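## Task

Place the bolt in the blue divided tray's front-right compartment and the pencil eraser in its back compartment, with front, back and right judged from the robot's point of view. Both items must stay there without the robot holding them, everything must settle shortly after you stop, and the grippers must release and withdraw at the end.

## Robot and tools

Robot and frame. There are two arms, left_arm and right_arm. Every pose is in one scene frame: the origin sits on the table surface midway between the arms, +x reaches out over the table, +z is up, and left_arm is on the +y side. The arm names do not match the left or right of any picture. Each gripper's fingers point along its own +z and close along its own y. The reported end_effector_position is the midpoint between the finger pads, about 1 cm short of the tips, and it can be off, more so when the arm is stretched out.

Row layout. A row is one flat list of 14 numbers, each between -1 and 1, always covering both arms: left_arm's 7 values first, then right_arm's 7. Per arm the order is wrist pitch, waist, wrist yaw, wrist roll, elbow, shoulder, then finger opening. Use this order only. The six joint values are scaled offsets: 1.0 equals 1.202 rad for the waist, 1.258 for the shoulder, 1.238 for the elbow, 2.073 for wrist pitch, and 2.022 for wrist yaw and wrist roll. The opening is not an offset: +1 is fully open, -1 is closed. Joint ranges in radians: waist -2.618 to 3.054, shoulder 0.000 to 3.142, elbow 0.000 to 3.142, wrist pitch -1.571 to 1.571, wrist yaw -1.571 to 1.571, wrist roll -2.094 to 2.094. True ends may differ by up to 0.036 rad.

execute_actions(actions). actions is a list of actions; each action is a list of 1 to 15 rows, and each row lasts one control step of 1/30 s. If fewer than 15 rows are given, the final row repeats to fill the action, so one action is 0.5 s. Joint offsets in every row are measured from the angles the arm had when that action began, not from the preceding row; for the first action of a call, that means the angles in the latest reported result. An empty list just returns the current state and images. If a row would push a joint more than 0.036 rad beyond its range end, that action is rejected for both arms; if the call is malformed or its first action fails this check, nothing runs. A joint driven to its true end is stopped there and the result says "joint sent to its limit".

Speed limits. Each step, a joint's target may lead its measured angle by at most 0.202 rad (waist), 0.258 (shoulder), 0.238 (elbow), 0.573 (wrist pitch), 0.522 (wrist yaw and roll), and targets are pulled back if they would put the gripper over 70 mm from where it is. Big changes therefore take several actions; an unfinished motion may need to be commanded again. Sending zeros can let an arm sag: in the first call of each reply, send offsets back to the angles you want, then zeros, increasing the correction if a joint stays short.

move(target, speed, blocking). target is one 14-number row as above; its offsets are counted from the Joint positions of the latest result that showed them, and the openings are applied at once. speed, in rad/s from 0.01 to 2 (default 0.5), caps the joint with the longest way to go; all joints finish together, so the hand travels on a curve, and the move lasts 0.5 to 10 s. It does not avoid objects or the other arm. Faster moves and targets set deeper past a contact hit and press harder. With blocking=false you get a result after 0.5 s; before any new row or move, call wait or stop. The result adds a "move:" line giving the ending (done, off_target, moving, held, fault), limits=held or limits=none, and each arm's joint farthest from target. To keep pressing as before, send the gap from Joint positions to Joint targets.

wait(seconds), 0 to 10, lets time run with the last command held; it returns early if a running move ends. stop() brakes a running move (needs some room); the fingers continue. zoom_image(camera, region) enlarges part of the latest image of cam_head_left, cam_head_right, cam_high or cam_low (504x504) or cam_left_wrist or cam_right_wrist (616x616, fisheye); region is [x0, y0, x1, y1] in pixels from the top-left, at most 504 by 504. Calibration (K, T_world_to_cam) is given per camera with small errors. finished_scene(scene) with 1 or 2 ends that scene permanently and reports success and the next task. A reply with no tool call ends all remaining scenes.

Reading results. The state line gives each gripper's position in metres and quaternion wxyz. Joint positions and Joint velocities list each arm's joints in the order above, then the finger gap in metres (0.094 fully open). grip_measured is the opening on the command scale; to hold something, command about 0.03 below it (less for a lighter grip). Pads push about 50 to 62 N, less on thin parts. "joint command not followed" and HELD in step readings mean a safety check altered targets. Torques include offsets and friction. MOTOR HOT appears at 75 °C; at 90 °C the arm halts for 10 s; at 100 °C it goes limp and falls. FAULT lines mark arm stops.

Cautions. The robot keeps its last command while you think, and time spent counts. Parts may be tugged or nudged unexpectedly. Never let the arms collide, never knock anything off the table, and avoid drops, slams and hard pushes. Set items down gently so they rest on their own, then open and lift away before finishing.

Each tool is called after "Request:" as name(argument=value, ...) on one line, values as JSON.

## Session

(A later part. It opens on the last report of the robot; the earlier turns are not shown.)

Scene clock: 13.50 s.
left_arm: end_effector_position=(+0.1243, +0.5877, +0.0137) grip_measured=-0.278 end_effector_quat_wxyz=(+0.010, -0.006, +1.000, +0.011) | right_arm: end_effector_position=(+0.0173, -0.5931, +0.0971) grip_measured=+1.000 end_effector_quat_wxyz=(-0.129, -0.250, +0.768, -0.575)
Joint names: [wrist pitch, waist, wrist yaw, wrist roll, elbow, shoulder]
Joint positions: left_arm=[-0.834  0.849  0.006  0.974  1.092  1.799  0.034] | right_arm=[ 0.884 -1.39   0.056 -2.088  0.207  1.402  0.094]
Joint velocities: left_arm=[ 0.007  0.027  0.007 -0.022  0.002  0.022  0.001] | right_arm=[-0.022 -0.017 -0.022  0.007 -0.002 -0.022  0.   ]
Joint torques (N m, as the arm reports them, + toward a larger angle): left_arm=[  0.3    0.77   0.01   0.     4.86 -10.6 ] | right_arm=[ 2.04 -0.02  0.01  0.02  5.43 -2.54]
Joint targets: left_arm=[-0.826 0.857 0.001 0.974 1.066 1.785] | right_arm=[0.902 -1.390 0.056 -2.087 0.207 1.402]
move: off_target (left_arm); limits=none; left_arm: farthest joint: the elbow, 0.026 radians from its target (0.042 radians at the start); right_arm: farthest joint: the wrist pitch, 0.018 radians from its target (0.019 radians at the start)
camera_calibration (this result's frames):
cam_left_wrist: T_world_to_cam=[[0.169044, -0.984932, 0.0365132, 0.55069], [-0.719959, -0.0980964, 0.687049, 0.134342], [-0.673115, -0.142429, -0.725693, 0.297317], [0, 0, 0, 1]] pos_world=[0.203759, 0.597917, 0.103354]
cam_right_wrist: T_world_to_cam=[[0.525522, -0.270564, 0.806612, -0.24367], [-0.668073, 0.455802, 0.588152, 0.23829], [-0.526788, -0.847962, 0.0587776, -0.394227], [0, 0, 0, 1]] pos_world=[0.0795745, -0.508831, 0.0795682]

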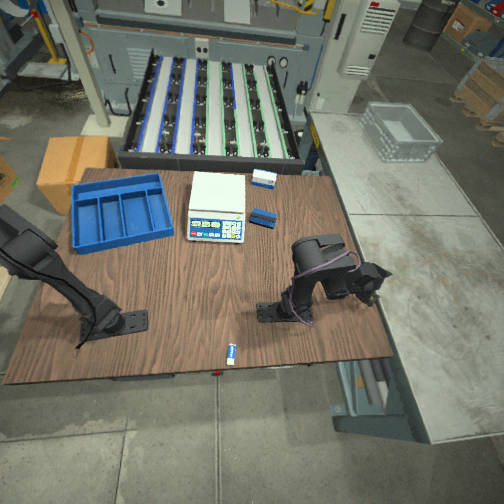

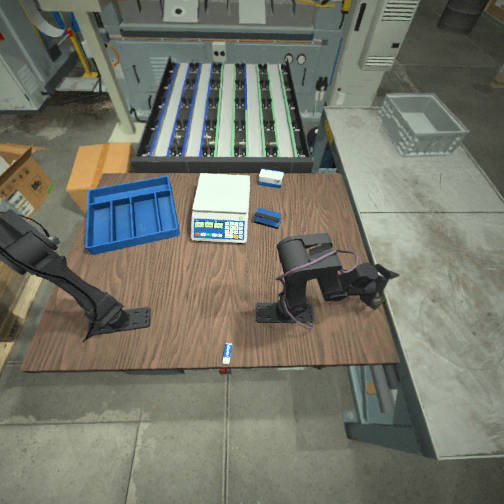

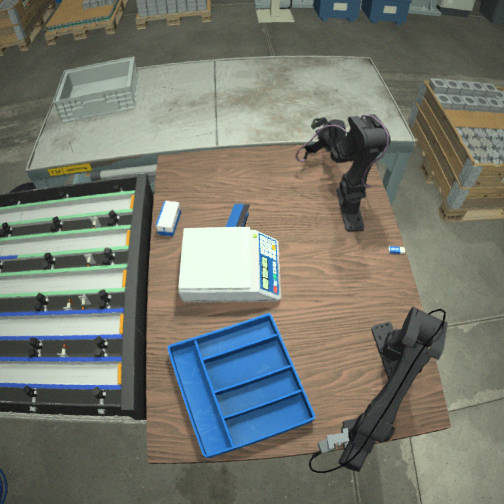

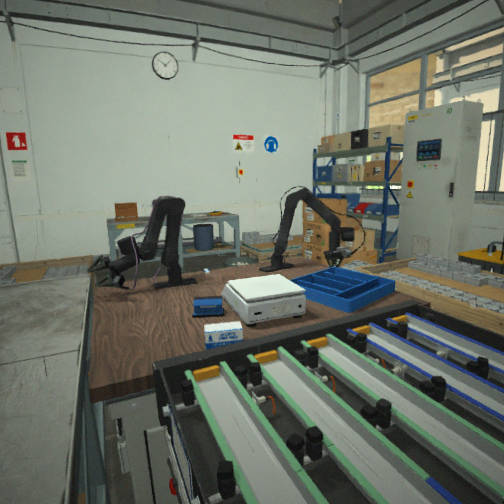

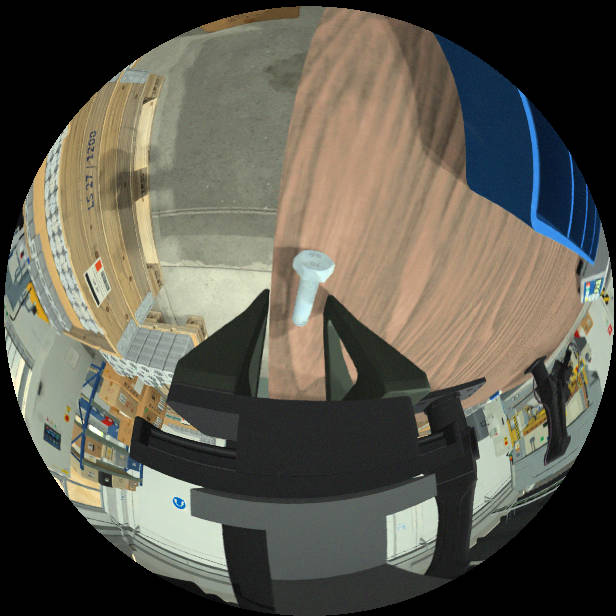

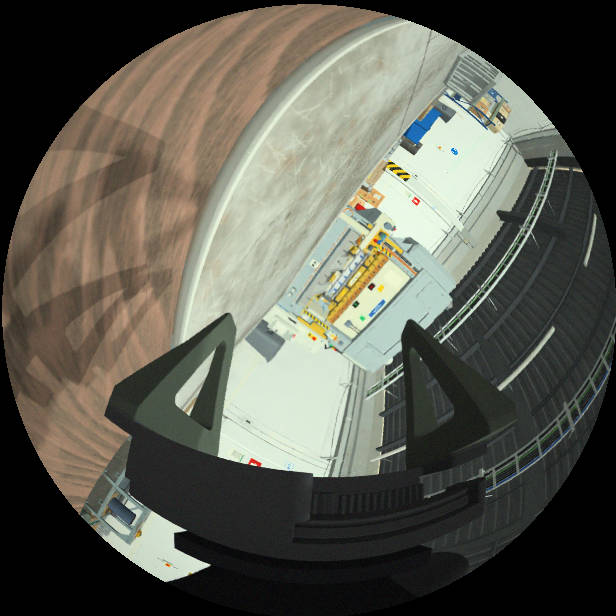

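Request:
execute_actions(actions=[[[0.004,0.007,0,0,-0.016,-0.011,-0.4,0.009,0,0,0,0,0,1],[0.004,0.007,0,0,-0.016,-0.011,-0.5,0.009,0,0,0,0,0,1],[0.004,0.007,0,0,-0.016,-0.011,-0.55,0.009,0,0,0,0,0,1],[0.004,0.007,0,0,-0.016,-0.011,-0.6,0.009,0,0,0,0,0,1],[0.004,0.007,0,0,-0.016,-0.011,-0.65,0.009,0,0,0,0,0,1],[0.004,0.007,0,0,-0.016,-0.011,-0.7,0.009,0,0,0,0,0,1],[0.004,0.007,0,0,-0.016,-0.011,-0.73,0.009,0,0,0,0,0,1],[0.004,0.007,0,0,-0.016,-0.011,-0.76,0.009,0,0,0,0,0,1],[0.004,0.007,0,0,-0.016,-0.011,-0.78,0.009,0,0,0,0,0,1],[0.004,0.007,0,0,-0.016,-0.011,-0.80,0.009,0,0,0,0,0,1],[0.004,0.007,0,0,-0.016,-0.011,-0.82,0.009,0,0,0,0,0,1],[0.004,0.007,0,0,-0.016,-0.011,-0.84,0.009,0,0,0,0,0,1]]])

Request:
zoom_image(camera="cam_left_wrist", region=[200, 200, 420, 400])

Scene clock: 14.37 s.
left_arm: end_effector_position=(+0.1242, +0.5876, +0.0137) grip_measured=-0.832 end_effector_quat_wxyz=(+0.010, -0.006, +1.000, +0.010) | right_arm: end_effector_position=(+0.0173, -0.5932, +0.0973) grip_measured=+1.000 end_effector_quat_wxyz=(-0.129, -0.251, +0.768, -0.575)
Joint names: [wrist pitch, waist, wrist yaw, wrist roll, elbow, shoulder]
Joint positions: left_arm=[-0.834  0.849  0.006  0.974  1.092  1.799  0.008] | right_arm=[ 0.885 -1.39   0.056 -2.089  0.207  1.402  0.094]
Joint velocities: left_arm=[ 0.066  0.007  0.007 -0.051  0.002 -0.017 -0.   ] | right_arm=[-0.022 -0.017 -0.022  0.051  0.007  0.017  0.   ]
Joint torques (N m, as the arm reports them, + toward a larger angle): left_arm=[  0.31   0.61   0.07   0.04   5.23 -10.35] | right_arm=[ 2.02  0.    0.    0.01  5.43 -2.54]
Joint targets: left_arm=[-0.826 0.857 0.006 0.974 1.072 1.786] | right_arm=[0.903 -1.390 0.056 -2.088 0.207 1.402]
Step readings (joint positions):
0: left_arm=[-0.834 0.849 0.006 0.974 1.092 1.799] | right_arm=[0.884 -1.390 0.056 -2.088 0.207 1.402]
1: left_arm=[-0.834 0.849 0.006 0.974 1.092 1.799] | right_arm=[0.884 -1.390 0.056 -2.088 0.207 1.402]
2: left_arm=[-0.834 0.849 0.006 0.974 1.092 1.799] | right_arm=[0.884 -1.390 0.056 -2.088 0.207 1.402]
4: left_arm=[-0.834 0.849 0.006 0.974 1.092 1.799] | right_arm=[0.885 -1.390 0.056 -2.089 0.207 1.402]
8: left_arm=[-0.834 0.849 0.006 0.974 1.092 1.799] | right_arm=[0.885 -1.390 0.056 -2.089 0.207 1.402]
15: Joint positions above
camera_calibration (this result's frames):
cam_left_wrist: T_world_to_cam=[[0.169052, -0.98492, 0.0367907, 0.55061], [-0.719814, -0.0978779, 0.687232, 0.13415], [-0.673268, -0.14266, -0.725506, 0.297421], [0, 0, 0, 1]] pos_world=[0.203725, 0.597867, 0.103331]
cam_right_wrist: T_world_to_cam=[[0.526397, -0.269689, 0.806334, -0.243305], [-0.667662, 0.456073, 0.588408, 0.238344], [-0.526435, -0.848095, 0.0600141, -0.394487], [0, 0, 0, 1]] pos_world=[0.079537, -0.508881, 0.0796161]

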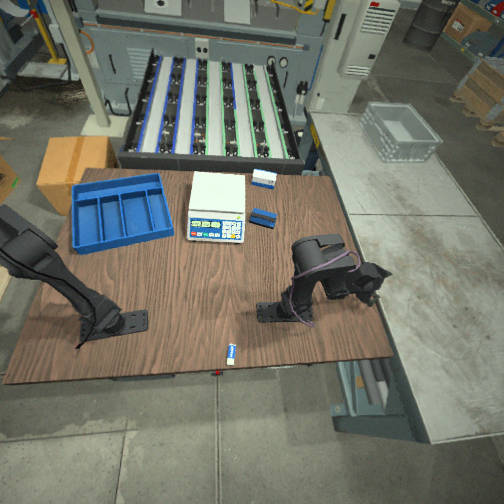

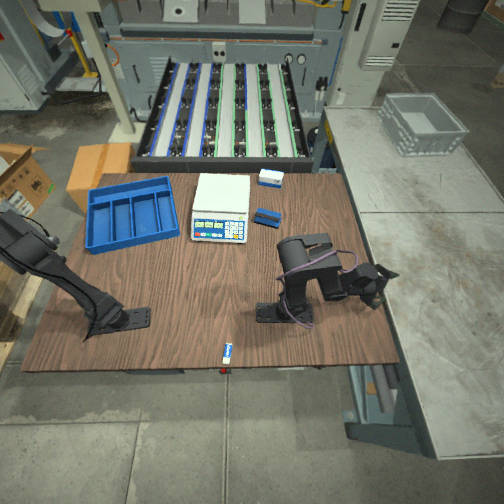

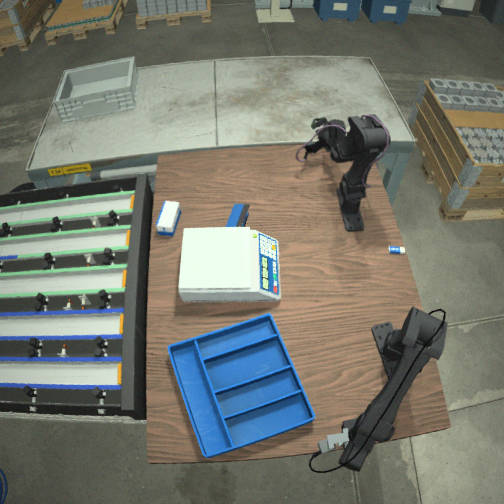

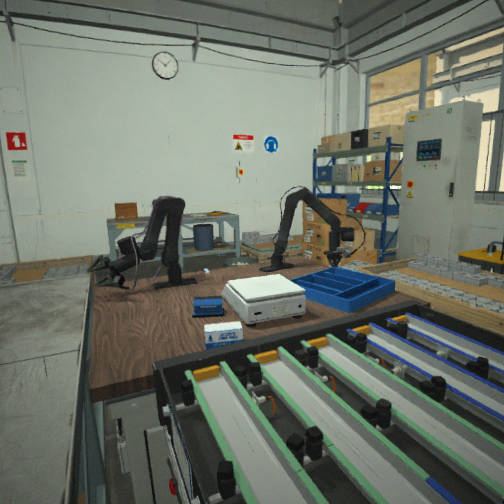

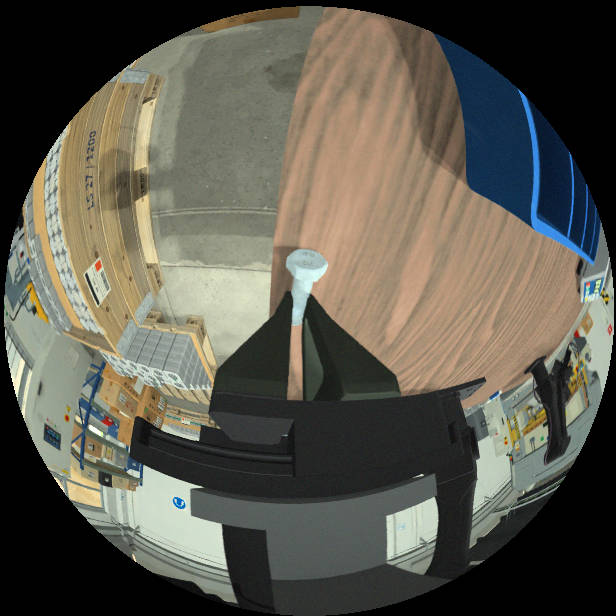

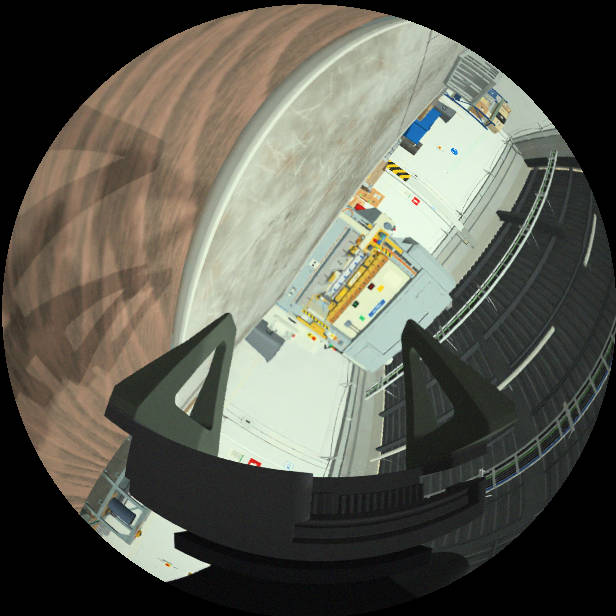

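Region (200, 200, 420, 400) of cam_left_wrist's 616x616 image, scaled by 2.291, with more detail than that image has; it fills the top 458 rows of this view, and the rest is white.

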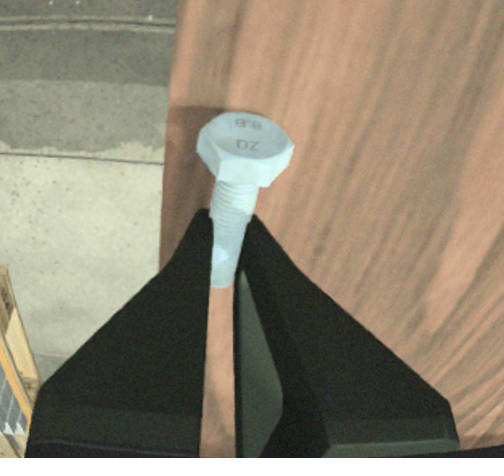

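Request:
execute_actions(actions=[[[0.004,0.007,0,0,-0.016,-0.011,-0.865,0.009,0,0,0,0,0,1]]])

Scene clock: 14.97 s.
left_arm: end_effector_position=(+0.1242, +0.5876, +0.0137) grip_measured=-0.852 end_effector_quat_wxyz=(+0.010, -0.006, +1.000, +0.010) | right_arm: end_effector_position=(+0.0173, -0.5932, +0.0974) grip_measured=+1.000 end_effector_quat_wxyz=(-0.130, -0.251, +0.767, -0.576)
Joint names: [wrist pitch, waist, wrist yaw, wrist roll, elbow, shoulder]
Joint positions: left_arm=[-0.834  0.849  0.006  0.974  1.092  1.799  0.007] | right_arm=[ 0.886 -1.39   0.056 -2.09   0.207  1.402  0.094]
Joint velocities: left_arm=[-0.066  0.002 -0.066 -0.051  0.007 -0.017 -0.001] | right_arm=[ 0.037 -0.007 -0.022  0.11   0.002 -0.012  0.   ]
Joint torques (N m, as the arm reports them, + toward a larger angle): left_arm=[  0.25   0.62   0.01   0.05   5.35 -10.35] | right_arm=[ 2.03 -0.02  0.01  0.01  5.44 -2.52]
Joint targets: left_arm=[-0.826 0.857 0.006 0.974 1.072 1.786] | right_arm=[0.904 -1.390 0.056 -2.089 0.207 1.402]
Step readings (joint positions):
0: left_arm=[-0.834 0.849 0.006 0.974 1.092 1.799] | right_arm=[0.885 -1.390 0.056 -2.089 0.207 1.402]
1: left_arm=[-0.834 0.849 0.006 0.974 1.092 1.799] | right_arm=[0.885 -1.390 0.056 -2.089 0.207 1.402]
2: left_arm=[-0.834 0.849 0.006 0.974 1.092 1.799] | right_arm=[0.885 -1.390 0.056 -2.089 0.207 1.402]
4: left_arm=[-0.834 0.849 0.006 0.974 1.092 1.799] | right_arm=[0.886 -1.390 0.056 -2.090 0.207 1.402]
8: left_arm=[-0.834 0.849 0.006 0.974 1.092 1.799] | right_arm=[0.886 -1.390 0.056 -2.090 0.207 1.402]
15: Joint positions above
camera_calibration (this result's frames):
cam_left_wrist: T_world_to_cam=[[0.169052, -0.98492, 0.0367907, 0.55061], [-0.719814, -0.0978779, 0.687232, 0.13415], [-0.673268, -0.14266, -0.725506, 0.297421], [0, 0, 0, 1]] pos_world=[0.203725, 0.597867, 0.103331]
cam_right_wrist: T_world_to_cam=[[0.527271, -0.268815, 0.806054, -0.24294], [-0.667251, 0.456345, 0.588664, 0.238399], [-0.526081, -0.848226, 0.0612507, -0.394746], [0, 0, 0, 1]] pos_world=[0.0794994, -0.508932, 0.079664]

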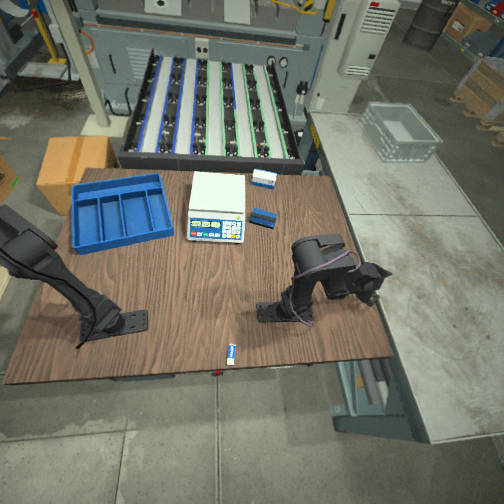

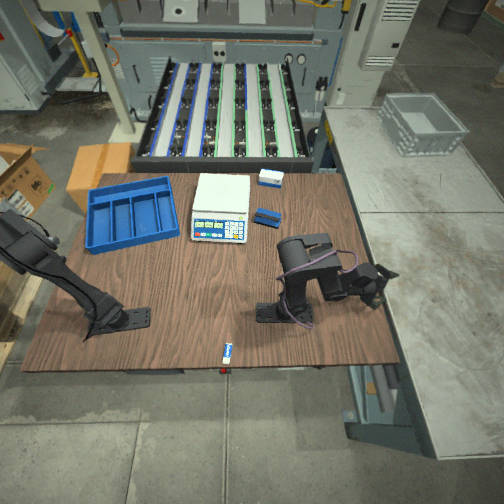

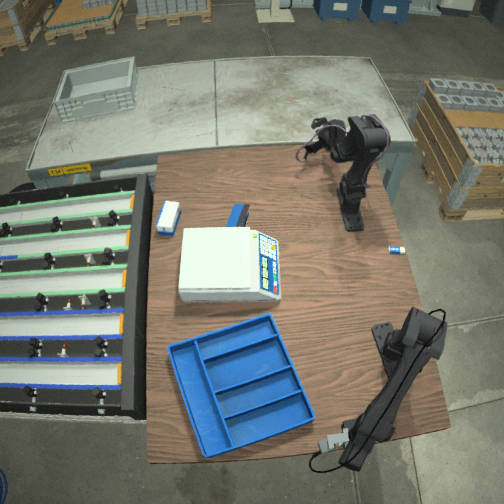

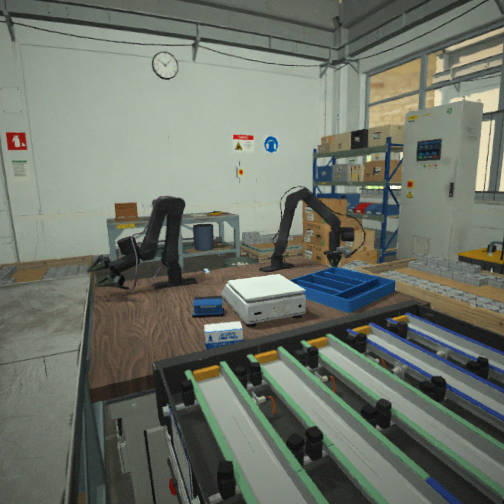

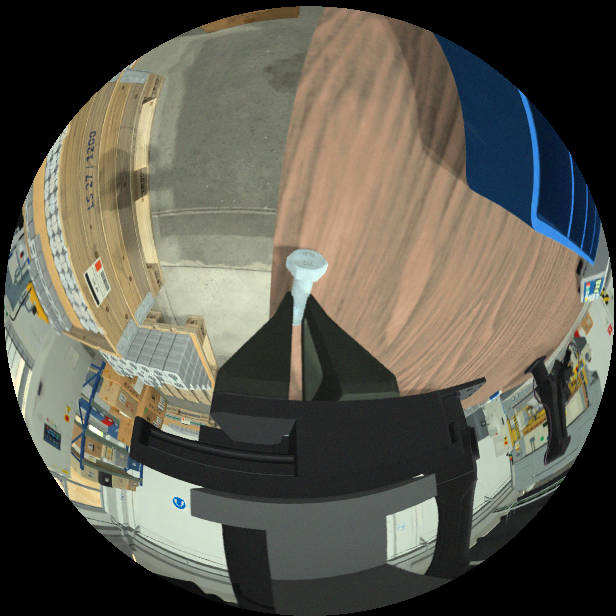

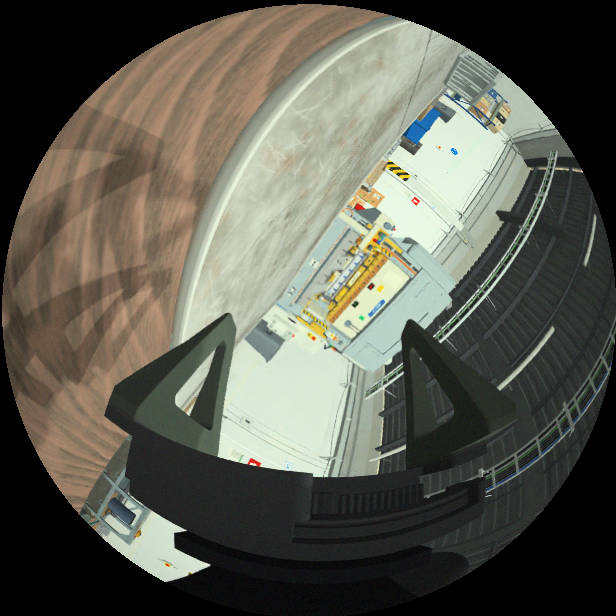

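Request:
execute_actions(actions=[[[0.004,0.007,0,0,-0.016,-0.011,-0.885,0.009,0,0,0,0,0,1]]])

Request:
zoom_image(camera="cam_left_wrist", region=[230, 230, 370, 350])

Scene clock: 15.57 s.
left_arm: end_effector_position=(+0.1242, +0.5876, +0.0137) grip_measured=-0.868 end_effector_quat_wxyz=(+0.010, -0.006, +1.000, +0.010) | right_arm: end_effector_position=(+0.0174, -0.5933, +0.0976) grip_measured=+1.000 end_effector_quat_wxyz=(-0.130, -0.251, +0.767, -0.576)
Joint names: [wrist pitch, waist, wrist yaw, wrist roll, elbow, shoulder]
Joint positions: left_arm=[-0.834  0.849  0.006  0.974  1.092  1.799  0.006] | right_arm=[ 0.887 -1.39   0.056 -2.091  0.207  1.402  0.094]
Joint velocities: left_arm=[-0.007 -0.002 -0.022 -0.037  0.017  0.012  0.   ] | right_arm=[-0.051  0.007  0.007  0.007 -0.007 -0.012  0.   ]
Joint torques (N m, as the arm reports them, + toward a larger angle): left_arm=[  0.26   0.79   0.02   0.03   5.29 -10.4 ] | right_arm=[ 2.01 -0.03  0.01  0.02  5.45 -2.5 ]
Joint targets: left_arm=[-0.826 0.857 0.006 0.974 1.072 1.786] | right_arm=[0.905 -1.390 0.056 -2.090 0.207 1.402]
Step readings (joint positions):
0: left_arm=[-0.834 0.849 0.006 0.974 1.092 1.799] | right_arm=[0.886 -1.390 0.056 -2.090 0.207 1.402]
1: left_arm=[-0.834 0.849 0.006 0.974 1.092 1.799] | right_arm=[0.886 -1.390 0.056 -2.091 0.207 1.402]
2: left_arm=[-0.834 0.849 0.006 0.974 1.092 1.799] | right_arm=[0.886 -1.390 0.056 -2.091 0.207 1.402]
4: left_arm=[-0.834 0.849 0.006 0.974 1.092 1.799] | right_arm=[0.886 -1.390 0.056 -2.091 0.207 1.402]
8: left_arm=[-0.834 0.849 0.006 0.974 1.092 1.799] | right_arm=[0.887 -1.390 0.056 -2.091 0.207 1.402]
15: Joint positions above
camera_calibration (this result's frames):
cam_left_wrist: T_world_to_cam=[[0.169052, -0.98492, 0.0367907, 0.55061], [-0.719814, -0.0978779, 0.687232, 0.13415], [-0.673268, -0.14266, -0.725506, 0.297421], [0, 0, 0, 1]] pos_world=[0.203725, 0.597867, 0.103331]
cam_right_wrist: T_world_to_cam=[[0.528145, -0.267941, 0.805773, -0.242575], [-0.666839, 0.456618, 0.588919, 0.238455], [-0.525726, -0.848356, 0.0624871, -0.395004], [0, 0, 0, 1]] pos_world=[0.0794616, -0.508983, 0.0797121]

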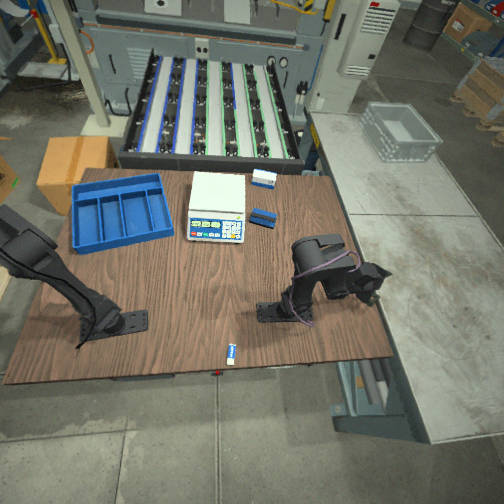

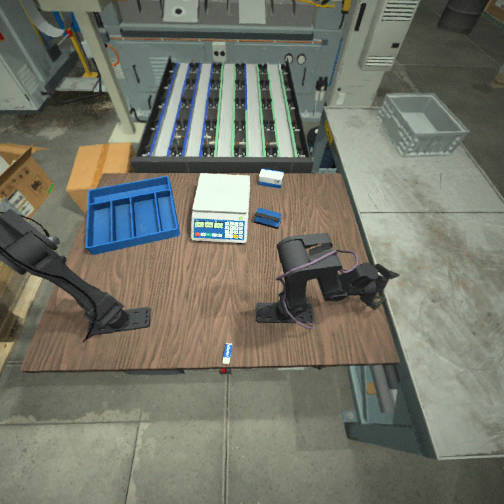

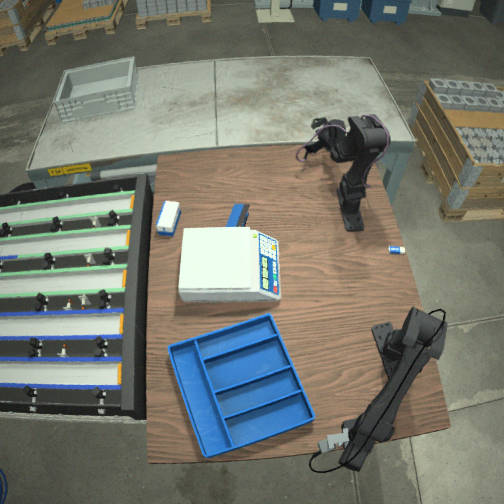

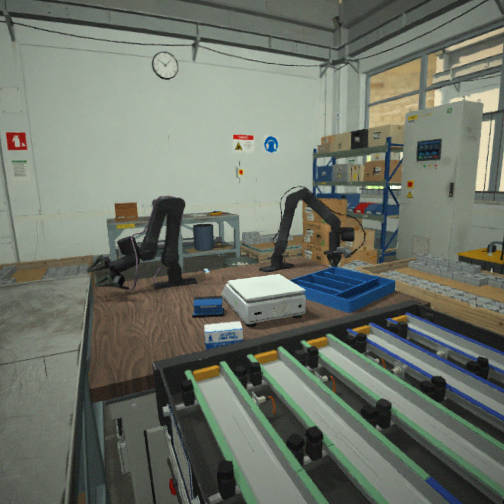

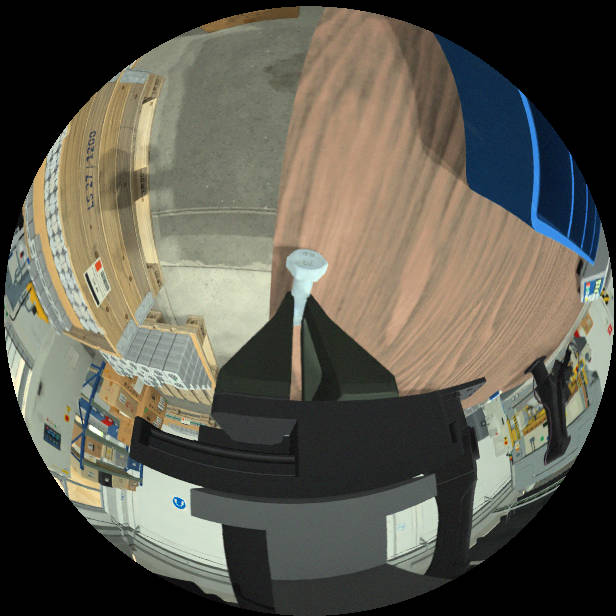

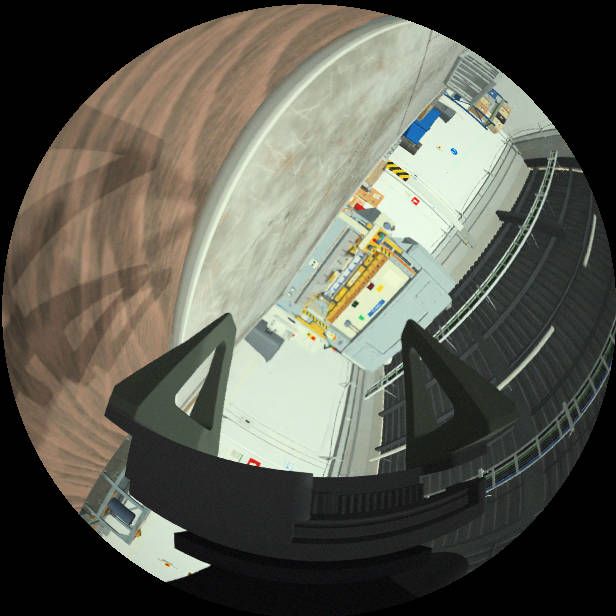

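Region (230, 230, 370, 350) of cam_left_wrist's 616x616 image, scaled by 3.600, with more detail than that image has; it fills the top 432 rows of this view, and the rest is white.

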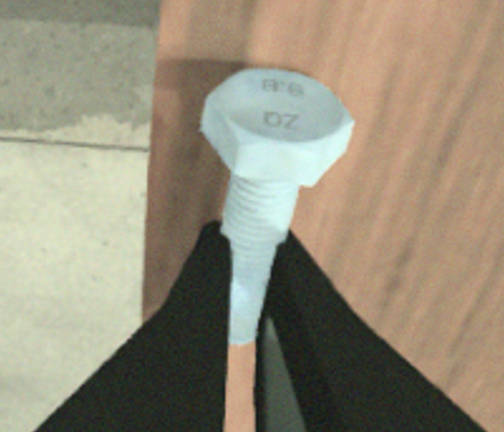

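Request:
execute_actions(actions=[[[0.004,0.007,0,0,-0.016,-0.011,-0.5,0.009,0,0,0,0,0,1]],[[0.006,0.007,0,0,-0.02,0.0,-0.5,0.009,0,0,0,0,0,1],[0.008,0.007,0,0,-0.022,0.006,-0.5,0.009,0,0,0,0,0,1],[0.01,0.007,0,0,-0.024,0.012,-0.5,0.009,0,0,0,0,0,1],[0.012,0.007,0,0,-0.026,0.016,-0.5,0.009,0,0,0,0,0,1],[0.0135,0.007,0,0,-0.027,0.018,-0.5,0.009,0,0,0,0,0,1]]])

Request:
zoom_image(camera="cam_left_wrist", region=[230, 230, 370, 350])

Scene clock: 17.00 s.
left_arm: end_effector_position=(+0.1244, +0.5887, +0.0134) grip_measured=-0.502 end_effector_quat_wxyz=(+0.011, -0.006, +1.000, +0.013) | right_arm: end_effector_position=(+0.0174, -0.5934, +0.0980) grip_measured=+1.000 end_effector_quat_wxyz=(-0.131, -0.252, +0.766, -0.576)
Joint names: [wrist pitch, waist, wrist yaw, wrist roll, elbow, shoulder]
Joint positions: left_arm=[-0.828  0.849  0.005  0.974  1.09   1.799  0.023] | right_arm=[ 0.888 -1.39   0.056 -2.094  0.207  1.402  0.094]
Joint velocities: left_arm=[ 0.022  0.002  0.007  0.007 -0.012  0.007 -0.001] | right_arm=[-0.051  0.017 -0.007  0.051  0.002 -0.007  0.   ]
Joint torques (N m, as the arm reports them, + toward a larger angle): left_arm=[ 0.54  0.67  0.03  0.02  4.4  -7.21] | right_arm=[ 2.01 -0.05  0.01  0.01  5.42 -2.54]
Joint targets: left_arm=[-0.802 0.858 0.005 0.974 1.058 1.822] | right_arm=[0.906 -1.390 0.056 -2.092 0.207 1.402]
Step readings (joint positions; steps 1 to 15: 1st action; 16 to 30: 2nd action):
0: left_arm=[-0.834 0.849 0.006 0.974 1.092 1.799] | right_arm=[0.887 -1.390 0.056 -2.091 0.207 1.402]
1: left_arm=[-0.834 0.849 0.006 0.974 1.092 1.799] | right_arm=[0.887 -1.390 0.056 -2.092 0.207 1.402]
2: left_arm=[-0.832 0.849 0.005 0.974 1.092 1.799] | right_arm=[0.887 -1.390 0.056 -2.092 0.207 1.402]
4: left_arm=[-0.830 0.849 0.005 0.974 1.092 1.799] | right_arm=[0.887 -1.390 0.056 -2.092 0.207 1.402]
8: left_arm=[-0.830 0.849 0.005 0.974 1.092 1.799] | right_arm=[0.887 -1.390 0.056 -2.093 0.207 1.402]
15: left_arm=[-0.830 0.849 0.005 0.974 1.092 1.799] | right_arm=[0.887 -1.390 0.056 -2.093 0.207 1.402]
16: left_arm=[-0.830 0.849 0.005 0.974 1.092 1.799] | right_arm=[0.887 -1.390 0.056 -2.093 0.207 1.402]
17: left_arm=[-0.830 0.849 0.005 0.974 1.092 1.799] | right_arm=[0.888 -1.390 0.056 -2.093 0.207 1.402]
19: left_arm=[-0.829 0.849 0.005 0.974 1.092 1.799] | right_arm=[0.888 -1.390 0.056 -2.093 0.207 1.402]
23: left_arm=[-0.828 0.849 0.005 0.974 1.090 1.799] | right_arm=[0.888 -1.390 0.056 -2.094 0.207 1.402]
30: Joint positions above
camera_calibration (this result's frames):
cam_left_wrist: T_world_to_cam=[[0.16976, -0.984935, 0.0329378, 0.551551], [-0.721035, -0.101353, 0.685446, 0.136841], [-0.671782, -0.140111, -0.727378, 0.295828], [0, 0, 0, 1]] pos_world=[0.203768, 0.59856, 0.103215]
cam_right_wrist: T_world_to_cam=[[0.529892, -0.266195, 0.805205, -0.241844], [-0.666013, 0.457167, 0.589428, 0.238567], [-0.525016, -0.84861, 0.0649598, -0.39552], [0, 0, 0, 1]] pos_world=[0.079386, -0.509085, 0.0798084]

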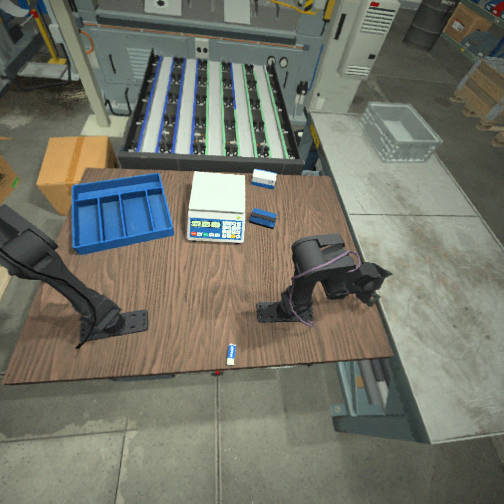

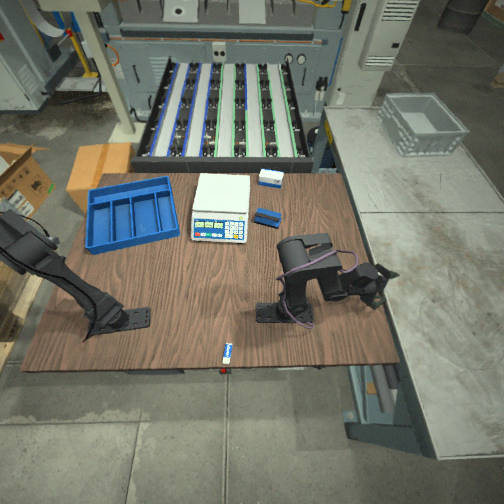

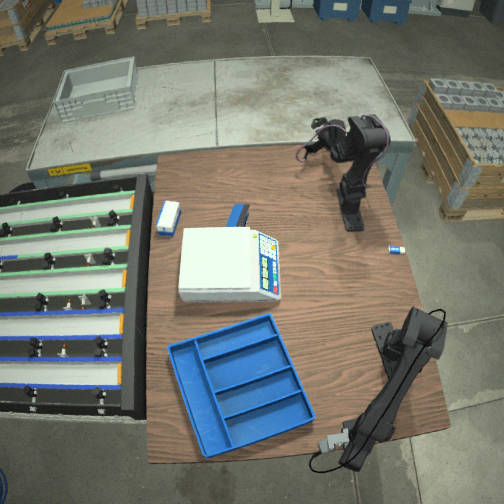

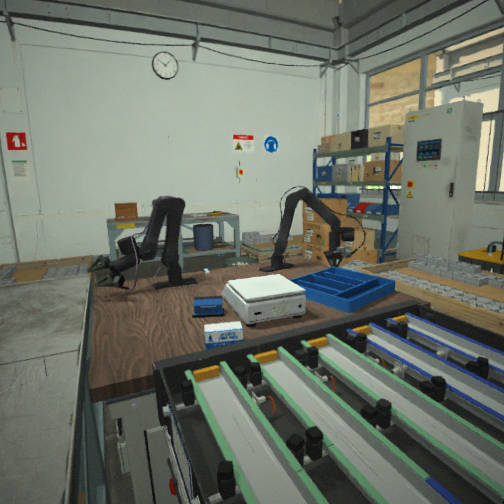

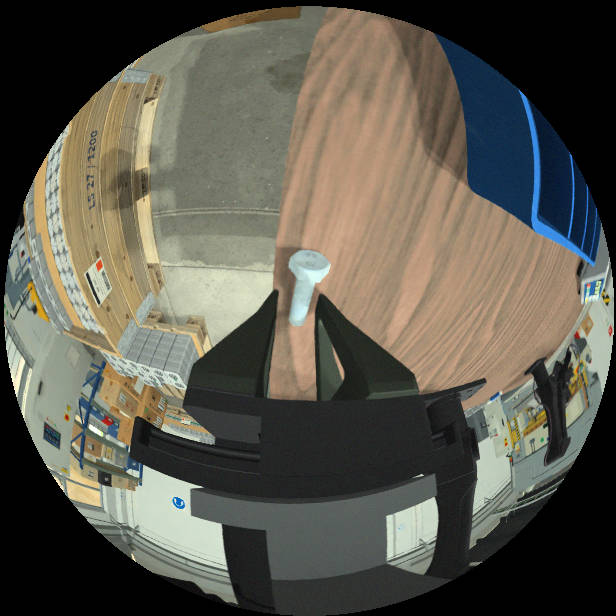

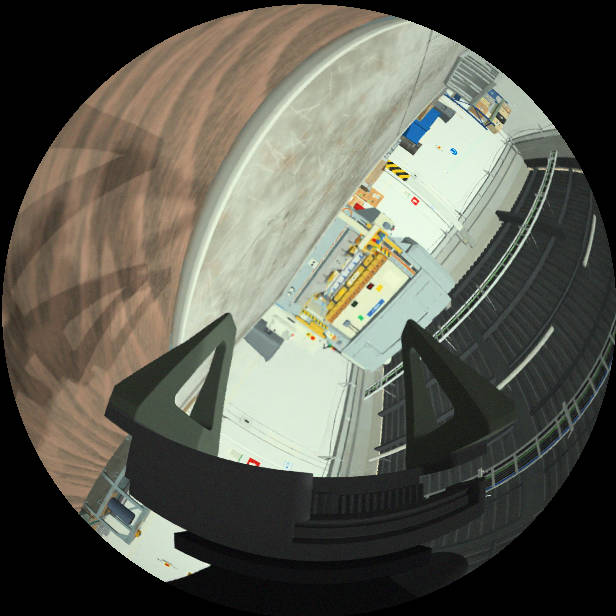

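Region (230, 230, 370, 350) of cam_left_wrist's 616x616 image, scaled by 3.600, with more detail than that image has; it fills the top 432 rows of this view, and the rest is white.

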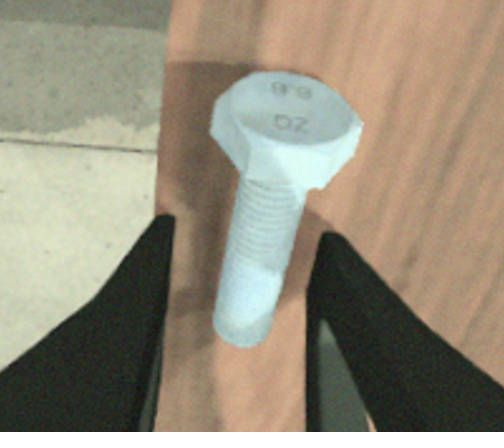

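Request:
execute_actions(actions=[[[0.008,0.007,0,0,-0.016,0.012,-0.6,0.009,0,0,0,0,0,1],[0.008,0.007,0,0,-0.016,0.012,-0.68,0.009,0,0,0,0,0,1],[0.008,0.007,0,0,-0.016,0.012,-0.74,0.009,0,0,0,0,0,1],[0.008,0.007,0,0,-0.016,0.012,-0.78,0.009,0,0,0,0,0,1],[0.008,0.007,0,0,-0.016,0.012,-0.81,0.009,0,0,0,0,0,1],[0.008,0.007,0,0,-0.016,0.012,-0.83,0.009,0,0,0,0,0,1],[0.008,0.007,0,0,-0.016,0.012,-0.85,0.009,0,0,0,0,0,1],[0.008,0.007,0,0,-0.016,0.012,-0.87,0.009,0,0,0,0,0,1],[0.008,0.007,0,0,-0.016,0.012,-0.89,0.009,0,0,0,0,0,1],[0.008,0.007,0,0,-0.016,0.012,-0.91,0.009,0,0,0,0,0,1]],[[0.008,0.007,0,0,-0.016,0.012,-0.91,0.009,0,0,0,0,0,1]]])

Request:
zoom_image(camera="cam_left_wrist", region=[230, 230, 370, 350])

Scene clock: 18.60 s.
left_arm: end_effector_position=(+0.1245, +0.5881, +0.0134) grip_measured=-0.876 end_effector_quat_wxyz=(+0.012, -0.006, +1.000, +0.011) | right_arm: end_effector_position=(+0.0174, -0.5935, +0.0983) grip_measured=+1.000 end_effector_quat_wxyz=(-0.131, -0.253, +0.766, -0.577)
Joint names: [wrist pitch, waist, wrist yaw, wrist roll, elbow, shoulder]
Joint positions: left_arm=[-0.83   0.849  0.007  0.974  1.09   1.799  0.006] | right_arm=[ 0.89  -1.39   0.056 -2.096  0.207  1.402  0.094]
Joint velocities: left_arm=[ 0.051  0.007  0.051  0.022 -0.022 -0.022 -0.002] | right_arm=[-0.037 -0.002  0.022  0.037 -0.002 -0.002  0.   ]
Joint torques (N m, as the arm reports them, + toward a larger angle): left_arm=[ 0.39  0.53  0.05  0.06  5.44 -7.77] | right_arm=[ 2.02 -0.03  0.01  0.03  5.41 -2.52]
Joint targets: left_arm=[-0.813 0.858 0.007 0.974 1.070 1.815] | right_arm=[0.908 -1.390 0.056 -2.095 0.207 1.402]
Step readings (joint positions; steps 1 to 15: 1st action; 16 to 30: 2nd action):
0: left_arm=[-0.828 0.849 0.005 0.974 1.090 1.799] | right_arm=[0.888 -1.390 0.056 -2.094 0.207 1.402]
1: left_arm=[-0.829 0.849 0.005 0.974 1.090 1.799] | right_arm=[0.888 -1.390 0.056 -2.094 0.207 1.402]
2: left_arm=[-0.830 0.849 0.006 0.974 1.090 1.799] | right_arm=[0.889 -1.390 0.056 -2.094 0.207 1.402]
4: left_arm=[-0.830 0.849 0.006 0.974 1.090 1.799] | right_arm=[0.889 -1.390 0.056 -2.094 0.207 1.402]
8: left_arm=[-0.830 0.849 0.007 0.974 1.090 1.799] | right_arm=[0.889 -1.390 0.056 -2.095 0.207 1.402]
15: left_arm=[-0.830 0.849 0.007 0.974 1.090 1.799] | right_arm=[0.889 -1.390 0.056 -2.095 0.207 1.402]
16: left_arm=[-0.830 0.849 0.007 0.974 1.090 1.799] | right_arm=[0.889 -1.390 0.056 -2.095 0.207 1.402]
17: left_arm=[-0.830 0.849 0.007 0.974 1.090 1.799] | right_arm=[0.889 -1.390 0.056 -2.095 0.207 1.402]
19: left_arm=[-0.830 0.849 0.007 0.974 1.090 1.799] | right_arm=[0.889 -1.390 0.056 -2.096 0.207 1.402]
23: left_arm=[-0.830 0.849 0.007 0.974 1.090 1.799] | right_arm=[0.890 -1.390 0.056 -2.096 0.207 1.402]
30: Joint positions above
camera_calibration (this result's frames):
cam_left_wrist: T_world_to_cam=[[0.169681, -0.984855, 0.0356317, 0.5509], [-0.721409, -0.099497, 0.685325, 0.135764], [-0.6714, -0.141992, -0.727366, 0.29681], [0, 0, 0, 1]] pos_world=[0.203742, 0.598209, 0.103218]
cam_right_wrist: T_world_to_cam=[[0.531636, -0.26445, 0.80463, -0.241112], [-0.665184, 0.45772, 0.589935, 0.238682], [-0.524303, -0.848857, 0.0674323, -0.396032], [0, 0, 0, 1]] pos_world=[0.0793099, -0.509186, 0.0799049]

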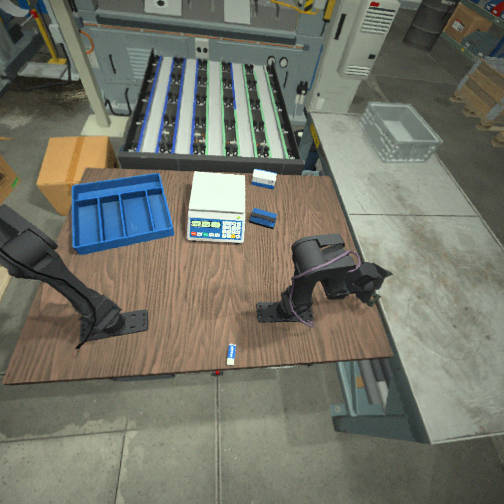

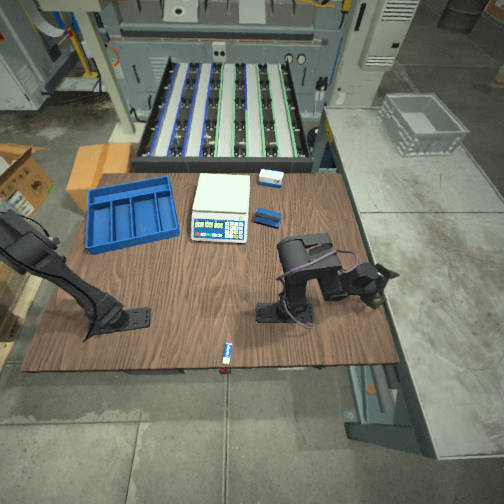

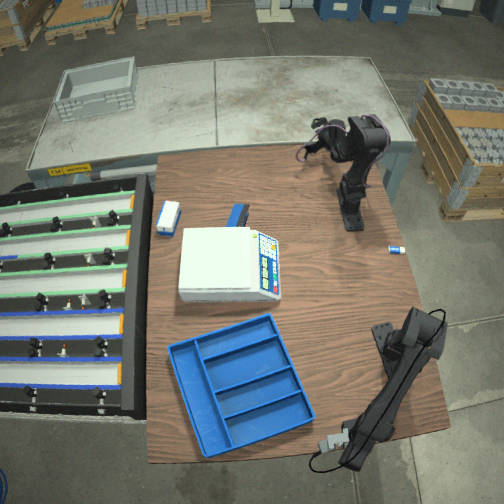

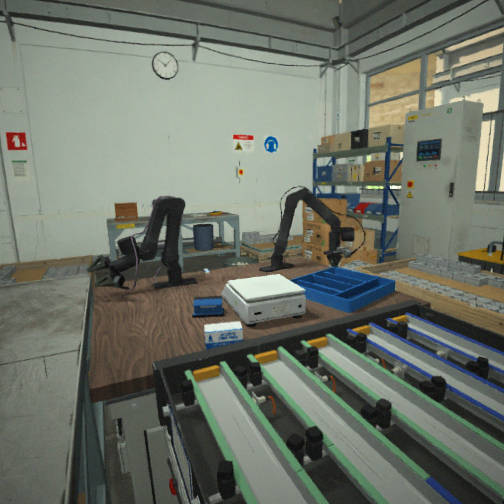

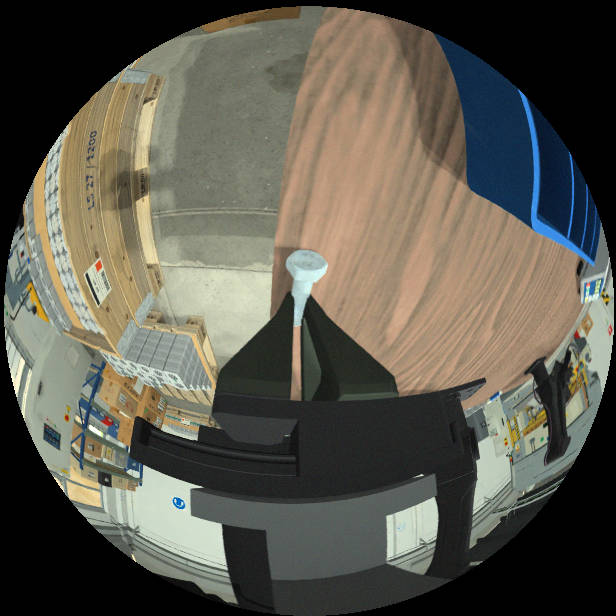

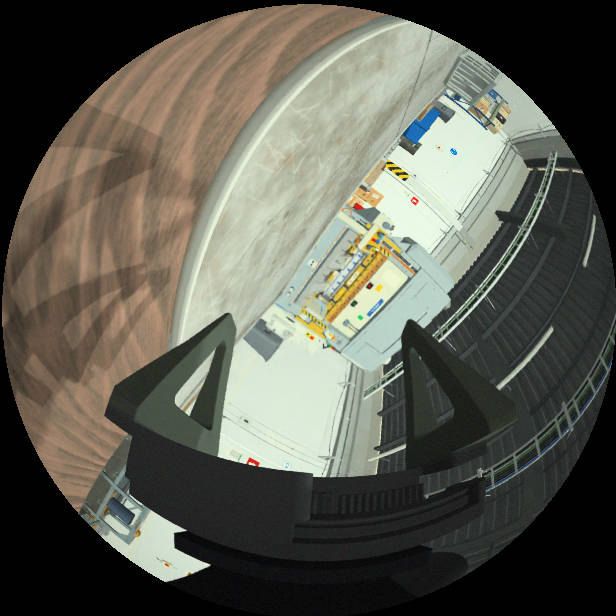

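Region (230, 230, 370, 350) of cam_left_wrist's 616x616 image, scaled by 3.600, with more detail than that image has; it fills the top 432 rows of this view, and the rest is white.

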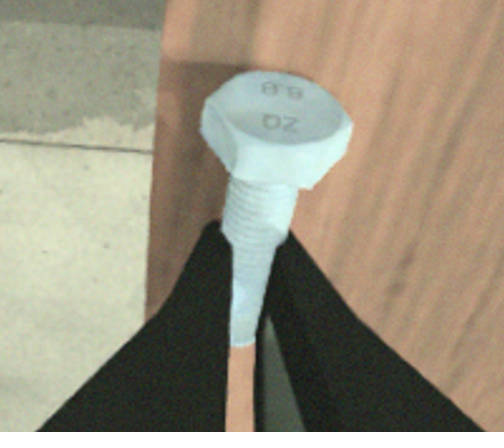

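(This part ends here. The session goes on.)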